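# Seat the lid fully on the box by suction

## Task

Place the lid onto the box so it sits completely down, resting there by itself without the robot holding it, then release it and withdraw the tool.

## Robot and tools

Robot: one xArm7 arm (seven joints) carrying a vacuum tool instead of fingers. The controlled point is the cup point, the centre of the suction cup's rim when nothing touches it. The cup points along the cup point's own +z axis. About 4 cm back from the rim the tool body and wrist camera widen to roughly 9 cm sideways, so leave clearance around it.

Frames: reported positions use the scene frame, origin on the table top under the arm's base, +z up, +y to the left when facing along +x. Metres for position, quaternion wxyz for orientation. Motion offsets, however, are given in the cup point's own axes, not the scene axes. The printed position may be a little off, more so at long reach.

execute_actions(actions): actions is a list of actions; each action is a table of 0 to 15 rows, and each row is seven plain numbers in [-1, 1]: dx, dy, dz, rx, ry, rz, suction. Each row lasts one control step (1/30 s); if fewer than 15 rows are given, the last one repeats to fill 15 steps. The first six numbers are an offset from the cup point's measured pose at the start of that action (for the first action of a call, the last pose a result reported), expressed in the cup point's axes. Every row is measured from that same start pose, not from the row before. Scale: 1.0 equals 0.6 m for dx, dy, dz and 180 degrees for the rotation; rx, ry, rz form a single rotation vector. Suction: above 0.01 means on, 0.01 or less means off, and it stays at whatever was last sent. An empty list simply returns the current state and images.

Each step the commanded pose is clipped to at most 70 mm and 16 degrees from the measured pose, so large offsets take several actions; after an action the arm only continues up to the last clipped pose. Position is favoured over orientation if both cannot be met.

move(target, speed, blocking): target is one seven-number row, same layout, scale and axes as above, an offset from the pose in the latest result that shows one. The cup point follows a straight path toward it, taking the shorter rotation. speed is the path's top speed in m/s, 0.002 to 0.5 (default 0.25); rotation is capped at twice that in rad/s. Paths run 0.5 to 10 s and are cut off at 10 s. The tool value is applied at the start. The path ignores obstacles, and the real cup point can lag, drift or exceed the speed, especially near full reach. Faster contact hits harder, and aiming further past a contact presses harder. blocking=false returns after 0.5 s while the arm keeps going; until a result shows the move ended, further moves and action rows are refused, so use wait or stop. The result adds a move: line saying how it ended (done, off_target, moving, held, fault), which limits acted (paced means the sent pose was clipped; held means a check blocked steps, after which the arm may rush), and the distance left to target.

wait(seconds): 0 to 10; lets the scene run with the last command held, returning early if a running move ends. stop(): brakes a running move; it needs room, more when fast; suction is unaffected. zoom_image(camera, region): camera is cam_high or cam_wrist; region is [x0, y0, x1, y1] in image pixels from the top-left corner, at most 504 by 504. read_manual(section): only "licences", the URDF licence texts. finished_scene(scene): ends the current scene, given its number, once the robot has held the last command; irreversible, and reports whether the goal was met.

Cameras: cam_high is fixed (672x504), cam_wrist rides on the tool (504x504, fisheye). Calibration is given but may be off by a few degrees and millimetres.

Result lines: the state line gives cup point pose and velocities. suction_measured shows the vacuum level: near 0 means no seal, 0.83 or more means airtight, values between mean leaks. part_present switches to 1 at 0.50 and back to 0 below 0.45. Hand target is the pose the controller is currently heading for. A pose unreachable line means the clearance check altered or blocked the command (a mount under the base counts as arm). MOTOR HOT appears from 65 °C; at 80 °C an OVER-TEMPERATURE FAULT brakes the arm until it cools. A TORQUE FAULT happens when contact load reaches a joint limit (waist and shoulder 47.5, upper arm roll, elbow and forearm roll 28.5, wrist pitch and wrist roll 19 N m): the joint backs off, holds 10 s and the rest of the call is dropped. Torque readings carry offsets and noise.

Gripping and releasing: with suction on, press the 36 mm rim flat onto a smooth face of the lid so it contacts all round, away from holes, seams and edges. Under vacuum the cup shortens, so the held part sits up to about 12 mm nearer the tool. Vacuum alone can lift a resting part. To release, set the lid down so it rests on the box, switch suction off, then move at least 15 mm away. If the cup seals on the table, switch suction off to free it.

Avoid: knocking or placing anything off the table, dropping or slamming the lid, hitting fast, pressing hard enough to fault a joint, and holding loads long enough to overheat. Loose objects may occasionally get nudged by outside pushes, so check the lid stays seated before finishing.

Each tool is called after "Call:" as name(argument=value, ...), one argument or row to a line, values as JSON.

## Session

Call:
execute_actions(
  actions=[],
)

Scene clock: 0.00 s.
end_effector_position=(+0.4008, +0.0048, +0.2570) suction_measured=0.00 part_present=0 end_effector_quat_wxyz=(-0.002, -0.007, +1.000, -0.001) end_effector_velocity=(+0.000, +0.000, +0.000) end_effector_angular_velocity=(-0.001, -0.001, +0.001)
Joint positions: [ 0.003 -0.247  0.001  0.921  0.001  1.17   2.353]
Joint velocities: [ 0.001 -0.    -0.     0.    -0.001 -0.     0.   ]
Joint torques (N m, as the arm reports them, + toward a larger angle): no reading
Hand target: +0.401, +0.005, +0.257; -0.002, -0.007, +1.000, -0.001
camera_calibration (this result's frames):
cam_wrist: T_world_to_cam=[[0.0532193, -0.998059, 0.032337, -0.0186187], [-0.880643, -0.0316422, 0.472722, 0.25127], [-0.470781, -0.0536353, -0.880618, 0.495695], [0, 0, 0, 1]] pos_world=[0.455634, 0.015955, 0.318339]

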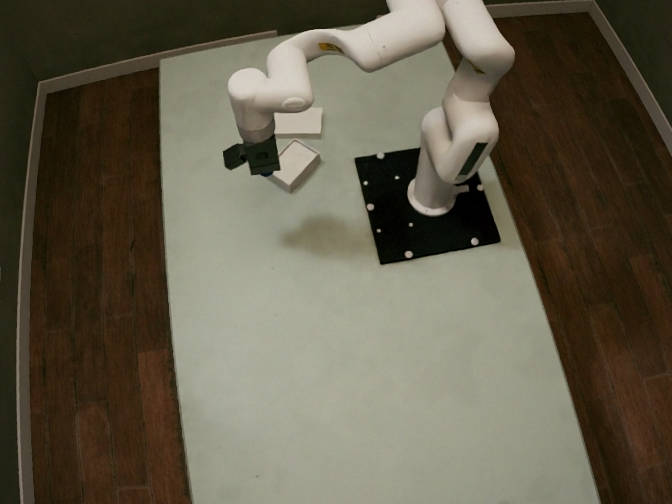

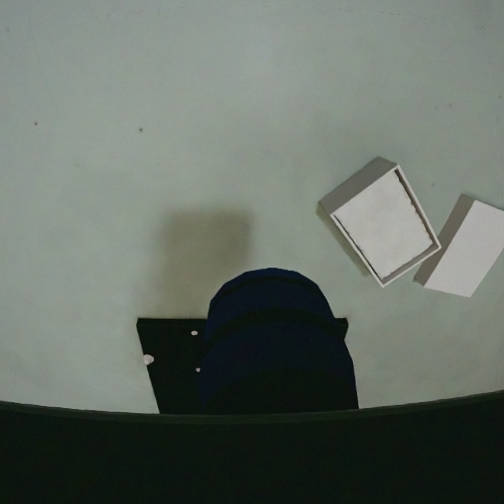

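Call:
move(
  target=[0.1687,-0.2327,0.153,0,0,0.264,0],
  speed=0.35,
)

Call:
zoom_image(
  camera="cam_wrist",
  region=[110, 30, 362, 230],
)

Scene clock: 8.70 s.
end_effector_position=(+0.3009, -0.1359, +0.1661) suction_measured=0.00 part_present=0 end_effector_quat_wxyz=(-0.002, +0.396, +0.918, -0.002) end_effector_velocity=(-0.002, -0.002, -0.002) end_effector_angular_velocity=(-0.000, +0.001, -0.008)
Joint positions: [-0.286 -0.398 -0.143  0.519 -0.07   0.916  2.803]
Joint velocities: [-0.004  0.    -0.003 -0.006 -0.002 -0.005  0.003]
Joint torques (N m, as the arm reports them, + toward a larger angle): [ -1.1  -14.44   0.67  15.74   0.67  -1.88   0.33]
Hand target: +0.301, -0.136, +0.166; -0.002, +0.397, +0.918, -0.001
Off the commanded pose: 0.000 m, 0 deg.
move: done
camera_calibration (this result's frames):
cam_wrist: T_world_to_cam=[[-0.699422, -0.713839, 0.0352458, 0.113762], [-0.618635, 0.629362, 0.470313, 0.21326], [-0.357911, 0.307143, -0.881795, 0.376368], [0, 0, 0, 1]] pos_world=[0.346204, -0.168608, 0.227571]

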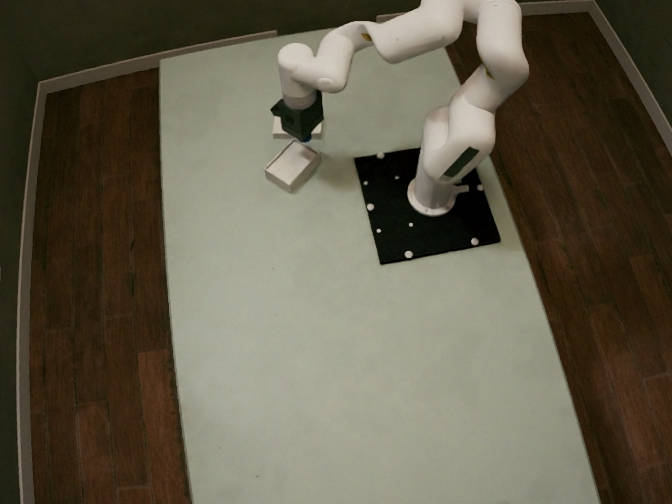

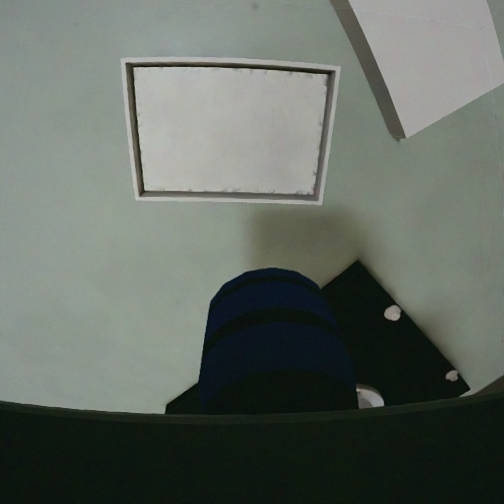

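Region (110, 30, 362, 230) of cam_wrist's 504x504 image, scaled by 2.000, with more detail than that image has; it fills the top 400 rows of this view, and the rest is white.

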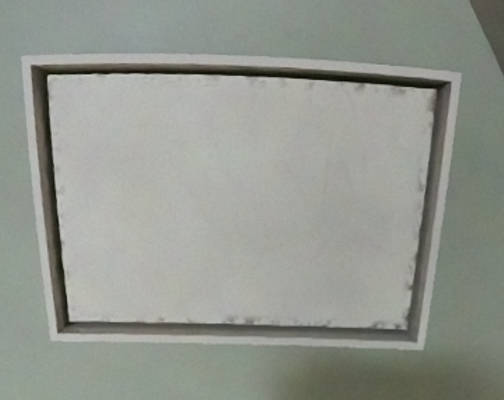

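Call:
move(
  target=[-0.142,-0.136,0.036,0,0,0.304,0],
  speed=0.4,
)

Call:
zoom_image(
  camera="cam_wrist",
  region=[90, 20, 370, 240],
)

Scene clock: 15.73 s.
end_effector_position=(+0.2997, -0.2537, +0.1446) suction_measured=0.00 part_present=0 end_effector_quat_wxyz=(-0.001, +0.773, +0.634, -0.002) end_effector_velocity=(-0.000, -0.002, -0.000) end_effector_angular_velocity=(-0.002, -0.001, -0.010)
Joint positions: [-0.496 -0.135 -0.212  0.689 -0.039  0.823  3.452]
Joint velocities: [-0.003  0.004 -0.001  0.003 -0.    -0.002  0.006]
Joint torques (N m, as the arm reports them, + toward a larger angle): [ -1.58 -22.     1.01  15.83   0.7   -1.97   0.24]
Hand target: +0.300, -0.254, +0.145; -0.001, +0.774, +0.633, -0.002
Off the commanded pose: 0.000 m, 0 deg.
move: done
camera_calibration (this result's frames):
cam_wrist: T_world_to_cam=[[-0.986873, 0.157664, 0.0349698, 0.336895], [0.155605, 0.870364, 0.467176, 0.126294], [0.0432204, 0.466485, -0.883473, 0.313594], [0, 0, 0, 1]] pos_world=[0.299268, -0.309325, 0.206269]

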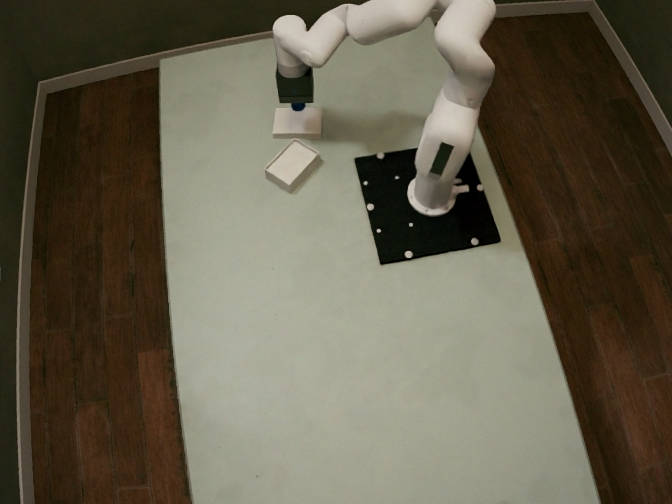

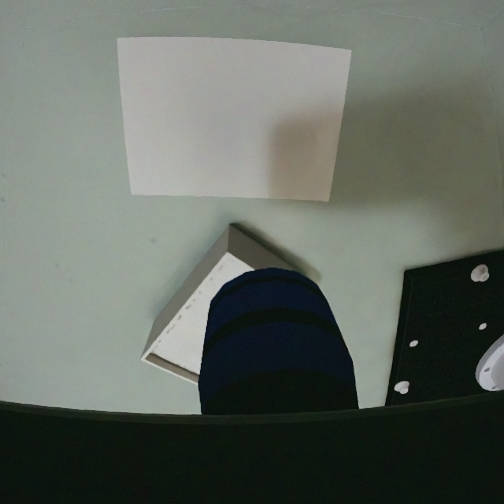

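Region (90, 20, 370, 240) of cam_wrist's 504x504 image, scaled by 1.800, with more detail than that image has; it fills the top 396 rows of this view, and the rest is white.

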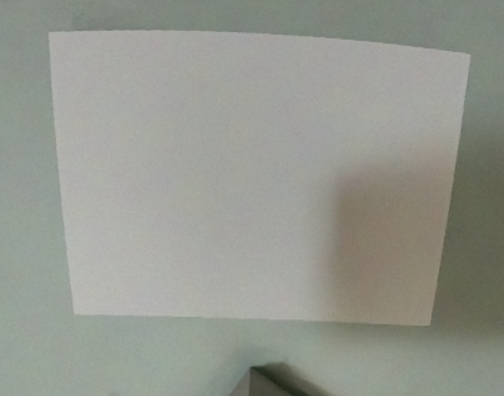

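Call:
move(
  target=[-0.0775,0.0267,0.185,0,0,0,0],
  speed=0.25,
)

Call:
move(
  target=[0,0,0.024,0,0,0,1],
  speed=0.03,
)

Scene clock: 22.17 s.
end_effector_position=(+0.3059, -0.3026, +0.0339) suction_measured=0.00 part_present=0 end_effector_quat_wxyz=(-0.001, +0.773, +0.634, -0.001) end_effector_velocity=(-0.002, +0.001, -0.004) end_effector_angular_velocity=(+0.005, +0.006, -0.000)
Joint positions: [-0.543  0.248 -0.234  0.747  0.117  0.51   3.259]
Joint velocities: [-0.003  0.011  0.002  0.     0.004 -0.002 -0.004]
Joint torques (N m, as the arm reports them, + toward a larger angle): [ -1.62 -29.82  -0.83  13.05   1.11  -1.57   0.17]
Hand target: +0.306, -0.302, +0.033; -0.001, +0.773, +0.634, -0.002
Off the commanded pose: 0.000 m, 0 deg.
move: done
camera_calibration (this result's frames):
cam_wrist: T_world_to_cam=[[-0.986911, 0.157642, 0.0339892, 0.354646], [0.155131, 0.870467, 0.467143, 0.219715], [0.044055, 0.466301, -0.883528, 0.238066], [0, 0, 0, 1]] pos_world=[0.305432, -0.358172, 0.0956451]

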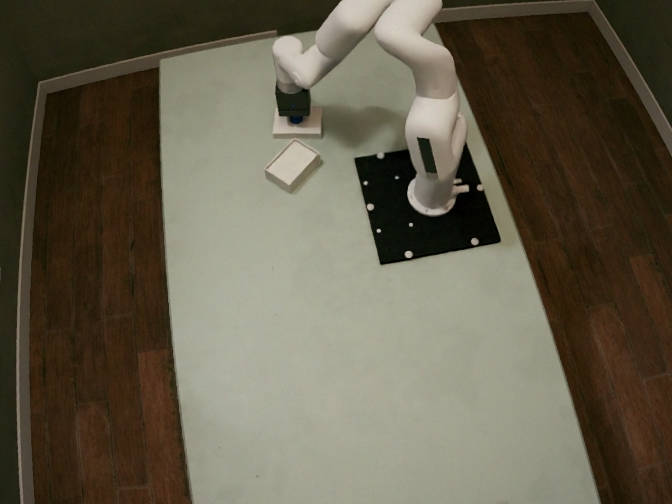

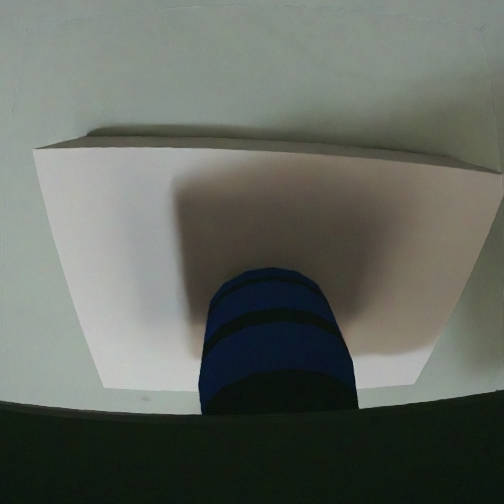

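Scene clock: 22.93 s.
end_effector_position=(+0.3059, -0.3026, +0.0197) suction_measured=0.88 part_present=1 end_effector_quat_wxyz=(-0.000, +0.773, +0.634, -0.001) end_effector_velocity=(+0.001, -0.000, -0.000) end_effector_angular_velocity=(-0.002, -0.002, +0.003)
Joint positions: [-0.551  0.288 -0.223  0.747  0.139  0.47   3.243]
Joint velocities: [ 0.     0.001  0.001  0.001  0.    -0.003 -0.002]
Joint torques (N m, as the arm reports them, + toward a larger angle): [ -2.16 -30.62  -1.    12.01   0.39  -1.96   0.21]
Hand target: +0.306, -0.303, +0.020; -0.001, +0.773, +0.634, -0.001
Off the commanded pose: 0.000 m, 0 deg.
move: done
camera_calibration (this result's frames):
cam_wrist: T_world_to_cam=[[-0.98691, 0.157688, 0.0338038, 0.355166], [0.155087, 0.870505, 0.467086, 0.226456], [0.0442273, 0.466215, -0.883565, 0.225422], [0, 0, 0, 1]] pos_world=[0.305426, -0.358232, 0.0813946]

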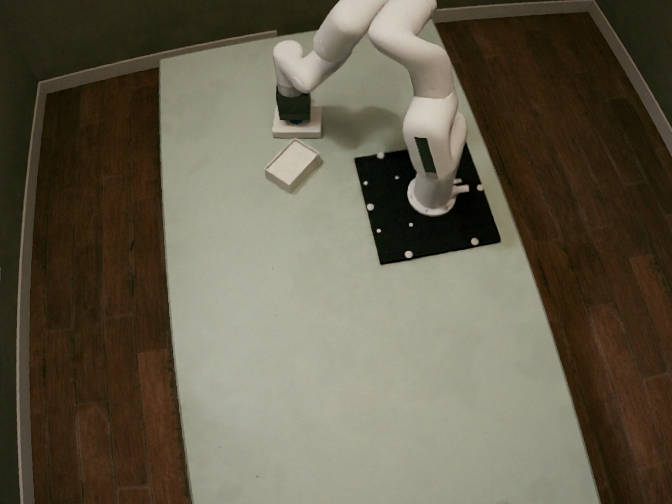

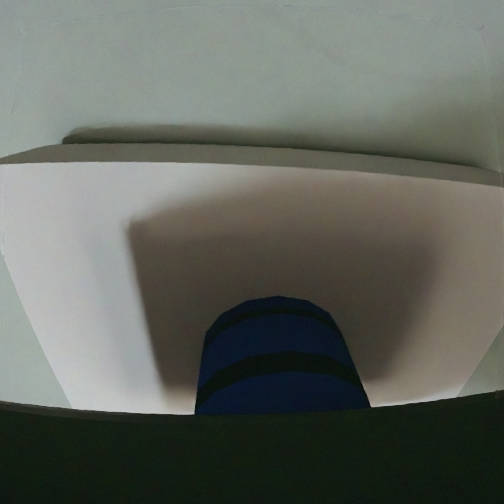

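Call:
move(
  target=[0,0,-0.09,0,0,0,1],
  speed=0.15,
)

Call:
move(
  target=[0.2557,0.0073,0.008,0,0,-0.3058,1],
  speed=0.35,
)

Call:
zoom_image(
  camera="cam_high",
  region=[250, 120, 340, 200],
)

Scene clock: 26.77 s.
end_effector_position=(+0.3058, -0.3023, +0.0732) suction_measured=0.89 part_present=1 end_effector_quat_wxyz=(-0.001, +0.773, +0.634, -0.002) end_effector_velocity=(+0.001, -0.002, +0.003) end_effector_angular_velocity=(-0.002, -0.003, -0.002)
Joint positions: [-0.532  0.143 -0.253  0.758  0.061  0.623  3.3  ]
Joint velocities: [-0.    -0.005 -0.001  0.005 -0.002  0.007  0.002]
Joint torques (N m, as the arm reports them, + toward a larger angle): [ -0.8  -27.47  -0.52  14.36   0.33  -1.73   0.4 ]
Hand target: +0.306, -0.303, +0.074; -0.000, +0.773, +0.634, -0.002
Off the commanded pose: 0.001 m, 0 deg.
move: done
camera_calibration (this result's frames):
cam_wrist: T_world_to_cam=[[-0.986902, 0.157541, 0.0347172, 0.353133], [0.155369, 0.870302, 0.46737, 0.201048], [0.0434154, 0.466642, -0.88338, 0.27296], [0, 0, 0, 1]] pos_world=[0.30542, -0.35798, 0.134904]

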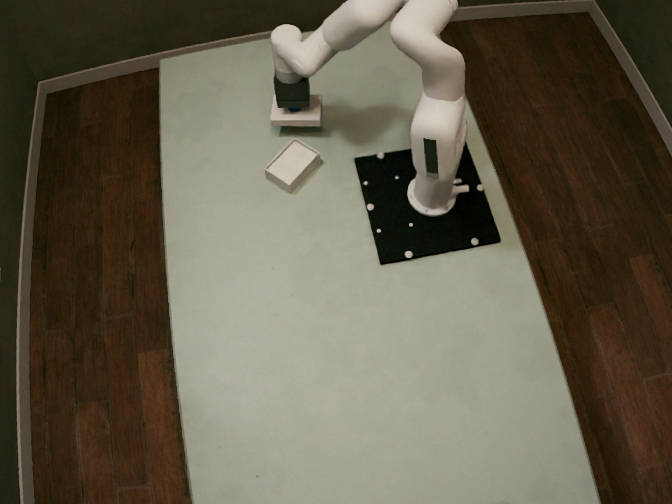

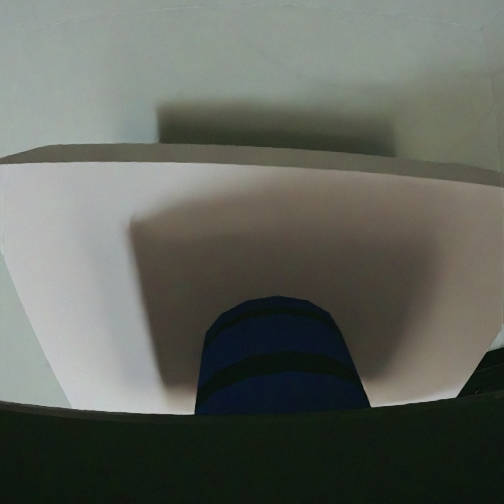

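Scene clock: 28.60 s.
end_effector_position=(+0.3406, -0.1533, +0.0682) suction_measured=0.89 part_present=1 end_effector_quat_wxyz=(-0.002, +0.394, +0.919, -0.001) end_effector_velocity=(-0.000, +0.003, -0.002) end_effector_angular_velocity=(+0.003, +0.003, +0.012)
Joint positions: [-0.368 -0.009 -0.062  0.552 -0.001  0.562  2.743]
Joint velocities: [ 0.004  0.002  0.003 -0.003  0.003 -0.001 -0.008]
Joint torques (N m, as the arm reports them, + toward a larger angle): [ -0.63 -23.3    0.16  13.59   0.74  -2.08   0.19]
Hand target: +0.341, -0.153, +0.068; -0.002, +0.393, +0.920, -0.001
Off the commanded pose: 0.001 m, 0 deg.
move: done
camera_calibration (this result's frames):
cam_wrist: T_world_to_cam=[[-0.695614, -0.717578, 0.0346952, 0.130761], [-0.622192, 0.625885, 0.470261, 0.295402], [-0.359164, 0.305533, -0.881845, 0.309764], [0, 0, 0, 1]] pos_world=[0.386012, -0.185699, 0.129711]

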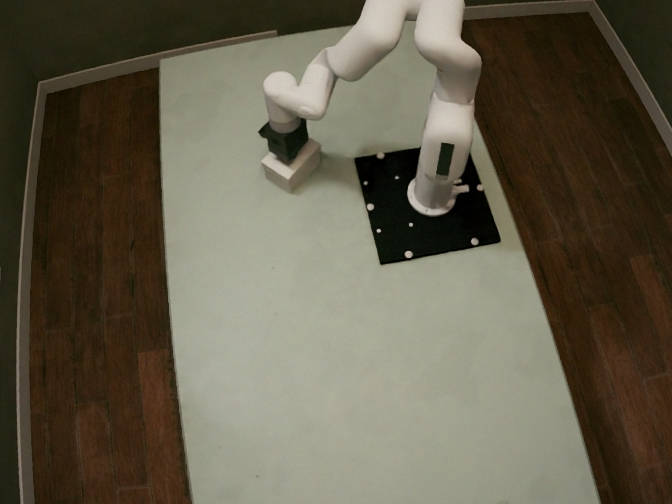

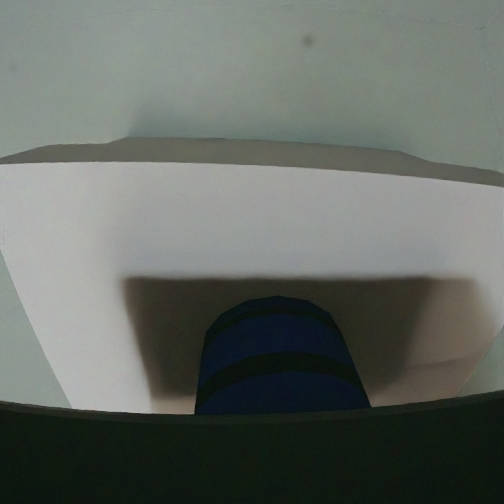

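Region (250, 120, 340, 200) of cam_high's 672x504 image, scaled by 5.600, with more detail than that image has.

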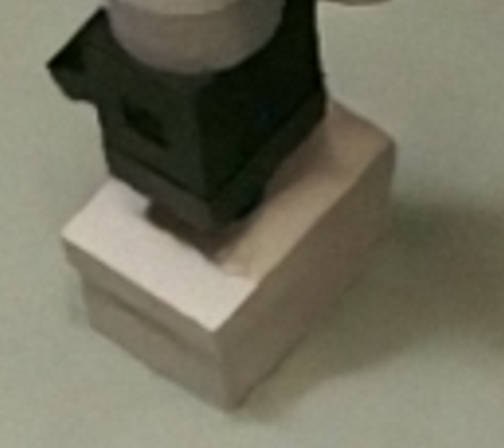

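Call:
move(
  target=[0.0022,0,0.013,0,0,-0.0005,1],
  speed=0.03,
)

Call:
zoom_image(
  camera="cam_high",
  region=[250, 120, 340, 200],
)

Call:
move(
  target=[0,0,0.013,0,0,0,1],
  speed=0.015,
)

Scene clock: 32.47 s.
end_effector_position=(+0.3396, -0.1523, +0.0605) suction_measured=0.89 part_present=1 end_effector_quat_wxyz=(-0.002, +0.393, +0.920, -0.001) end_effector_velocity=(+0.001, +0.000, -0.001) end_effector_angular_velocity=(-0.001, -0.003, -0.000)
Joint positions: [-0.367  0.011 -0.061  0.544  0.001  0.535  2.741]
Joint velocities: [ 0.001  0.003 -0.    -0.002  0.001 -0.008 -0.   ]
Joint torques (N m, as the arm reports them, + toward a larger angle): [ -1.19 -23.91   0.14  13.58   0.61  -1.88   0.31]
Hand target: +0.340, -0.152, +0.060; -0.002, +0.393, +0.920, -0.001
Off the commanded pose: 0.000 m, 0 deg.
move: done
camera_calibration (this result's frames):
cam_wrist: T_world_to_cam=[[-0.694492, -0.718664, 0.034686, 0.130514], [-0.623168, 0.624905, 0.470271, 0.298042], [-0.359642, 0.304984, -0.88184, 0.302439], [0, 0, 0, 1]] pos_world=[0.385141, -0.184692, 0.122015]

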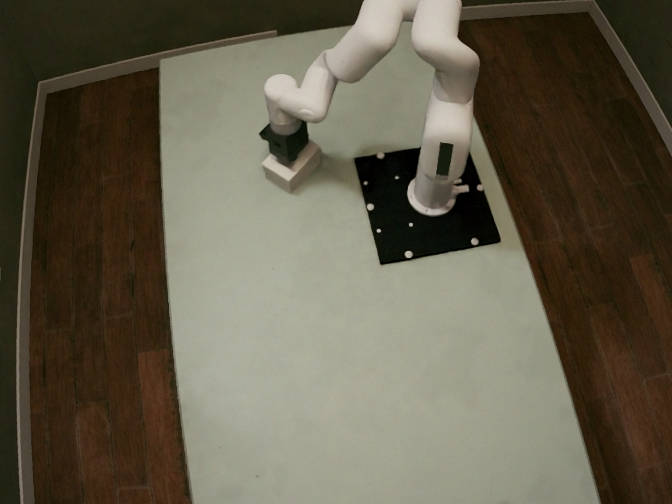

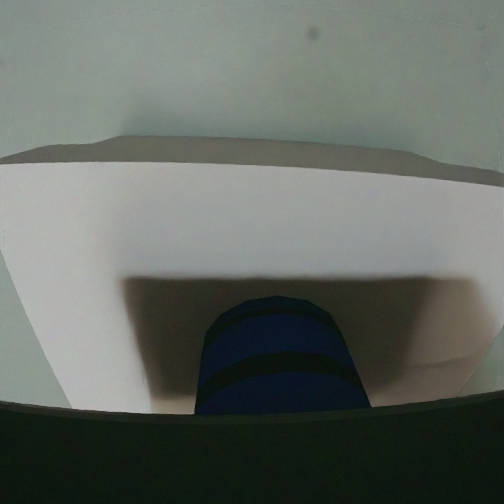

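Region (250, 120, 340, 200) of cam_high's 672x504 image, scaled by 5.600, with more detail than that image has.

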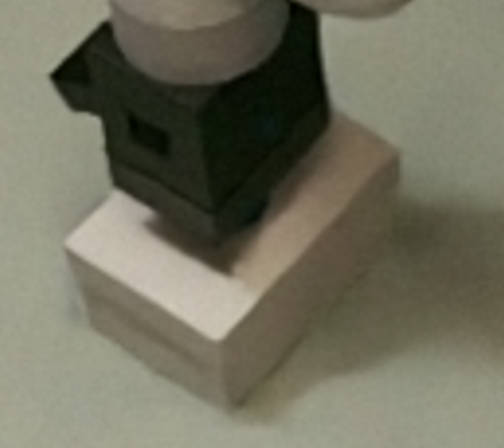

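Scene clock: 33.20 s.
end_effector_position=(+0.3396, -0.1523, +0.0528) suction_measured=0.89 part_present=1 end_effector_quat_wxyz=(-0.002, +0.393, +0.920, -0.001) end_effector_velocity=(+0.001, +0.000, -0.001) end_effector_angular_velocity=(-0.001, -0.002, +0.001)
Joint positions: [-0.367  0.034 -0.061  0.541  0.004  0.508  2.739]
Joint velocities: [ 0.001  0.004  0.     0.001  0.001 -0.005 -0.   ]
Joint torques (N m, as the arm reports them, + toward a larger angle): [ -0.94 -24.01   0.11  12.87   0.79  -2.12   0.37]
Hand target: +0.340, -0.152, +0.053; -0.002, +0.393, +0.920, -0.001
Off the commanded pose: 0.000 m, 0 deg.
move: done
camera_calibration (this result's frames):
cam_wrist: T_world_to_cam=[[-0.694496, -0.718659, 0.0347093, 0.130746], [-0.623118, 0.624885, 0.470364, 0.301606], [-0.35972, 0.305038, -0.88179, 0.295632], [0, 0, 0, 1]] pos_world=[0.385083, -0.184687, 0.114282]

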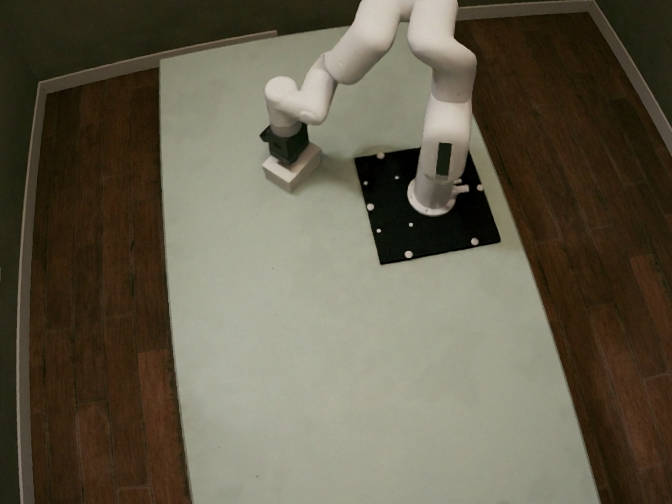

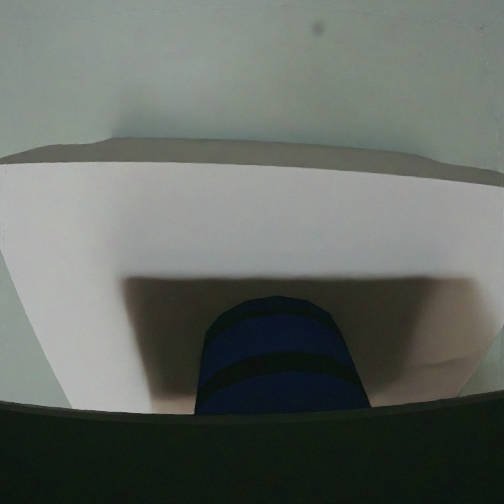

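Call:
move(
  target=[0,0,0.022,0,0,0,1],
  speed=0.015,
)

Scene clock: 35.37 s.
end_effector_position=(+0.3395, -0.1523, +0.0397) suction_measured=0.89 part_present=1 end_effector_quat_wxyz=(-0.002, +0.393, +0.920, -0.001) end_effector_velocity=(+0.000, +0.001, -0.001) end_effector_angular_velocity=(-0.001, -0.002, +0.002)
Joint positions: [-0.367  0.076 -0.06   0.537  0.01   0.464  2.735]
Joint velocities: [ 0.002  0.002  0.    -0.002  0.    -0.006 -0.001]
Joint torques (N m, as the arm reports them, + toward a larger angle): [ -1.17 -25.62  -0.17  12.44   0.14  -1.9    0.3 ]
Hand target: +0.340, -0.152, +0.040; -0.002, +0.393, +0.920, -0.001
Off the commanded pose: 0.000 m, 0 deg.
move: done
camera_calibration (this result's frames):
cam_wrist: T_world_to_cam=[[-0.694505, -0.71865, 0.034698, 0.131157], [-0.623096, 0.624874, 0.470407, 0.307729], [-0.35974, 0.30508, -0.881767, 0.284058], [0, 0, 0, 1]] pos_world=[0.385021, -0.184696, 0.101164]

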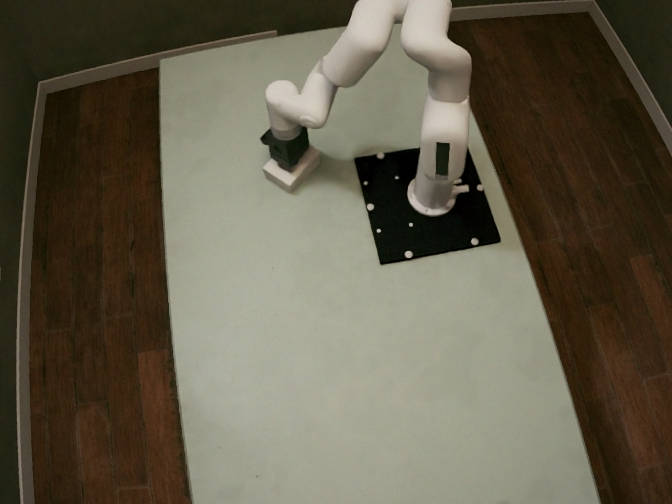

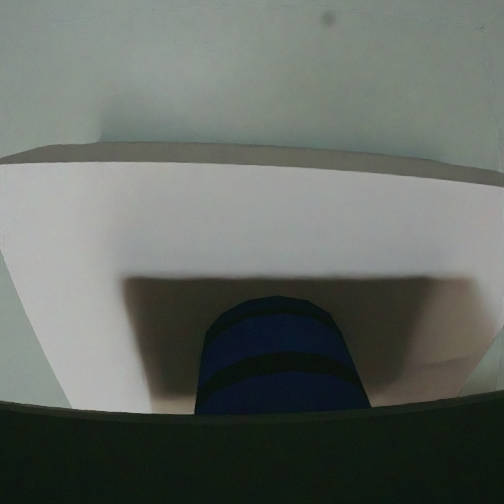

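Call:
move(
  target=[0,0,0.0072,0,0,0,1],
  speed=0.006,
)

Call:
wait(
  seconds=1,
)

Scene clock: 38.20 s.
end_effector_position=(+0.3414, -0.1532, +0.0371) suction_measured=0.89 part_present=1 end_effector_quat_wxyz=(+0.001, +0.393, +0.920, -0.001) end_effector_velocity=(+0.000, +0.000, -0.001) end_effector_angular_velocity=(+0.000, +0.000, +0.001)
Joint positions: [-0.367  0.087 -0.06   0.539  0.012  0.448  2.733]
Joint velocities: [ 0.001  0.002  0.     0.     0.001 -0.001 -0.   ]
Joint torques (N m, as the arm reports them, + toward a larger angle): [-1.4  -9.93  0.08  5.37  0.55 -0.74  0.6 ]
Hand target: +0.339, -0.152, +0.035; -0.002, +0.393, +0.920, -0.001
Off the commanded pose: 0.003 m, 0 deg.
move: done
camera_calibration (this result's frames):
cam_wrist: T_world_to_cam=[[-0.694733, -0.718527, 0.0326343, 0.132137], [-0.625493, 0.625935, 0.465794, 0.311818], [-0.355113, 0.30319, -0.884291, 0.281003], [0, 0, 0, 1]] pos_world=[0.386628, -0.185431, 0.0989332]

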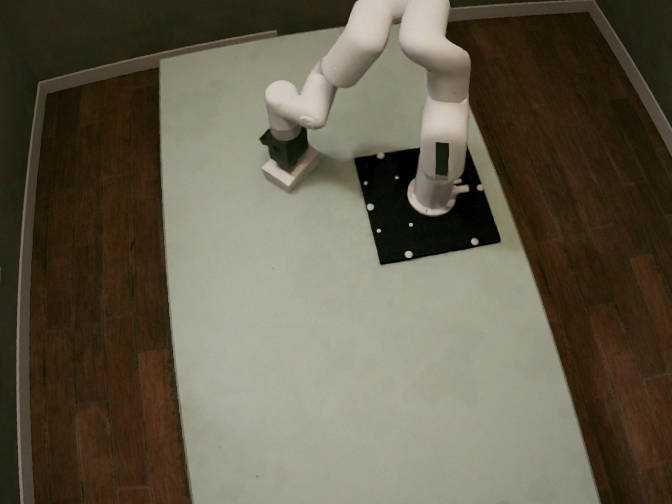

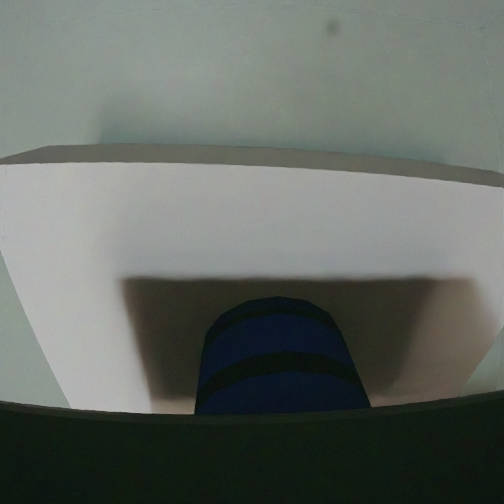

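Scene clock: 39.20 s.
end_effector_position=(+0.3406, -0.1528, +0.0364) suction_measured=0.89 part_present=1 end_effector_quat_wxyz=(+0.000, +0.393, +0.920, -0.001) end_effector_velocity=(+0.000, +0.000, +0.001) end_effector_angular_velocity=(+0.000, +0.001, +0.001)
Joint positions: [-0.367  0.088 -0.06   0.538  0.012  0.448  2.733]
Joint velocities: [ 0.    -0.001 -0.     0.002 -0.     0.004 -0.   ]
Joint torques (N m, as the arm reports them, + toward a larger angle): [-1.76  2.79  0.66 -1.69  0.38  1.51  0.3 ]
Hand target: +0.339, -0.152, +0.035; -0.002, +0.393, +0.920, -0.001
Off the commanded pose: 0.002 m, 0 deg.
wait: 1.00 s; at rest by 0.17 s
camera_calibration (this result's frames):
cam_wrist: T_world_to_cam=[[-0.694625, -0.718595, 0.0334338, 0.131793], [-0.624584, 0.625505, 0.467587, 0.311008], [-0.356919, 0.303915, -0.883314, 0.280628], [0, 0, 0, 1]] pos_world=[0.385958, -0.185119, 0.0980531]

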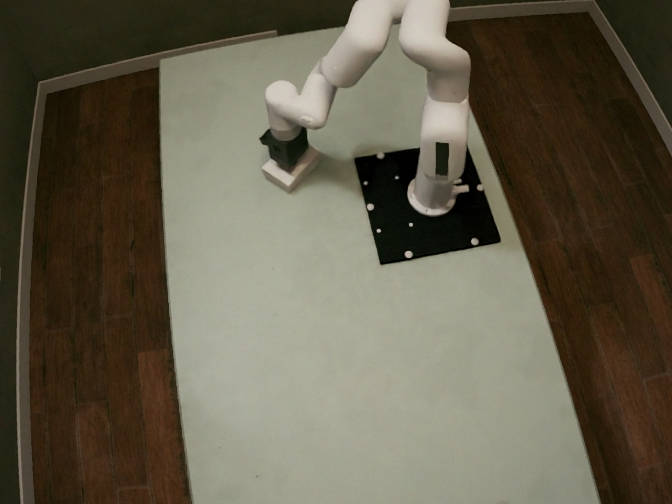

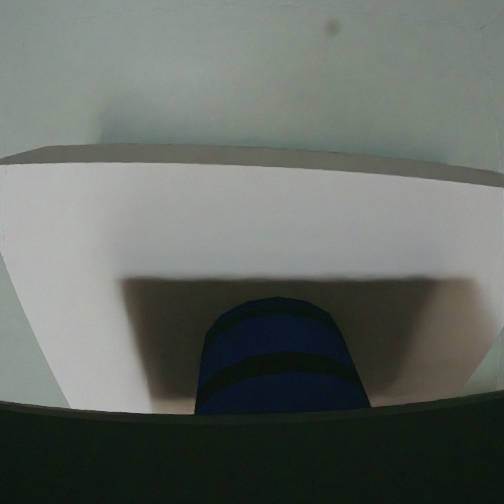

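Call:
execute_actions(
  actions=[
    [[0,0,-0.005,0,0,0,0]],
  ],
)

Call:
move(
  target=[0,0,-0.2,0,0,0,0],
  speed=0.2,
)

Scene clock: 40.97 s.
end_effector_position=(+0.3386, -0.1519, +0.0378) suction_measured=0.00 part_present=0 end_effector_quat_wxyz=(-0.003, +0.393, +0.920, -0.001) end_effector_velocity=(-0.001, +0.001, +0.000) end_effector_angular_velocity=(+0.000, +0.001, +0.001)
Joint positions: [-0.367  0.08  -0.06   0.536  0.011  0.46   2.734]
Joint velocities: [ 0.002 -0.004 -0.001 -0.003 -0.     0.002  0.   ]
Joint torques (N m, as the arm reports them, + toward a larger angle): [ -1.22 -15.54   0.38   6.22   0.88   0.59   0.26]
Hand target: +0.341, -0.153, +0.039; +0.000, +0.393, +0.920, -0.001
Off the commanded pose: 0.003 m, 0 deg.
camera_calibration (this result's frames):
cam_wrist: T_world_to_cam=[[-0.694328, -0.71878, 0.0355628, 0.130805], [-0.622098, 0.624311, 0.472473, 0.307279], [-0.361806, 0.305927, -0.880628, 0.282682], [0, 0, 0, 1]] pos_world=[0.384255, -0.184298, 0.0991048]

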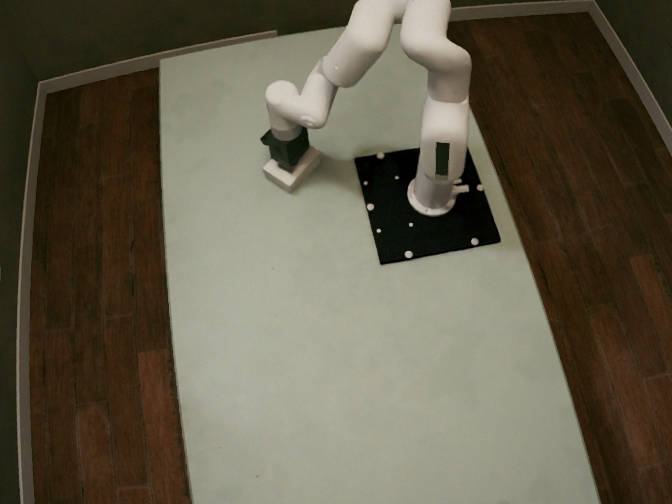

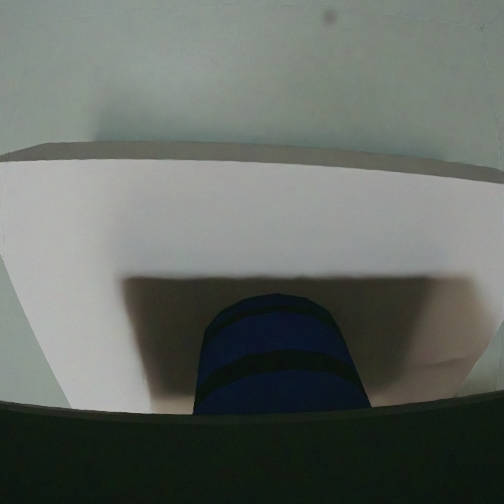

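Scene clock: 42.07 s.
end_effector_position=(+0.3391, -0.1517, +0.1573) suction_measured=0.00 part_present=0 end_effector_quat_wxyz=(-0.004, +0.393, +0.920, -0.001) end_effector_velocity=(+0.002, -0.001, +0.004) end_effector_angular_velocity=(-0.002, -0.005, +0.000)
Joint positions: [-0.369 -0.226 -0.059  0.639 -0.018  0.87   2.756]
Joint velocities: [ 0.    -0.005 -0.     0.006 -0.     0.006  0.   ]
Joint torques (N m, as the arm reports them, + toward a larger angle): [ -1.98 -20.4    0.64  15.74   0.58  -1.99   0.42]
Hand target: +0.339, -0.152, +0.158; -0.003, +0.393, +0.920, -0.001
Off the commanded pose: 0.001 m, 0 deg.
move: done
camera_calibration (this result's frames):
cam_wrist: T_world_to_cam=[[-0.694192, -0.718879, 0.0362071, 0.126833], [-0.621617, 0.624111, 0.473368, 0.250684], [-0.362892, 0.306101, -0.88012, 0.388355], [0, 0, 0, 1]] pos_world=[0.384807, -0.184153, 0.218541]

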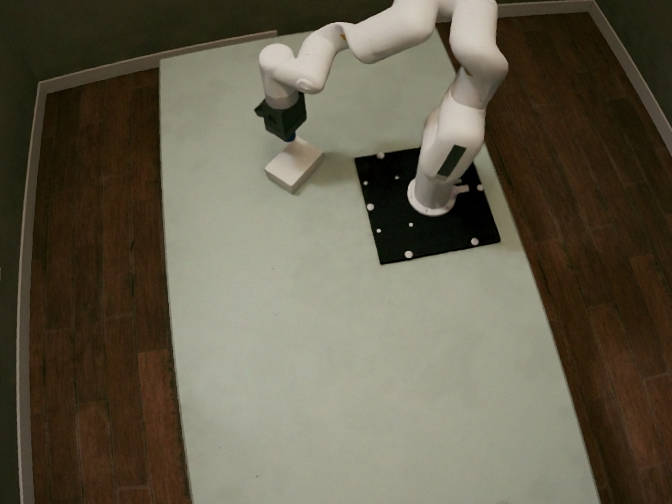

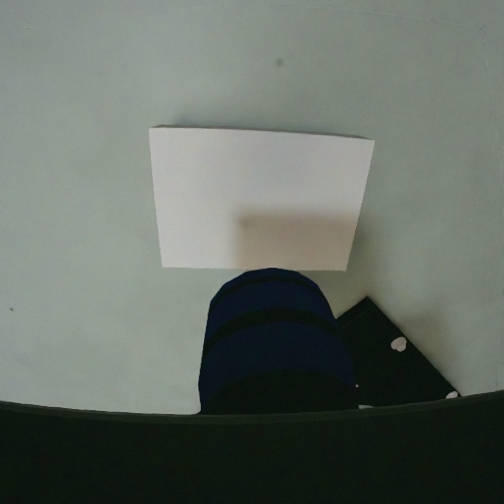

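Call:
finished_scene(
  scene=2,
)

The scene is finished: the task was done.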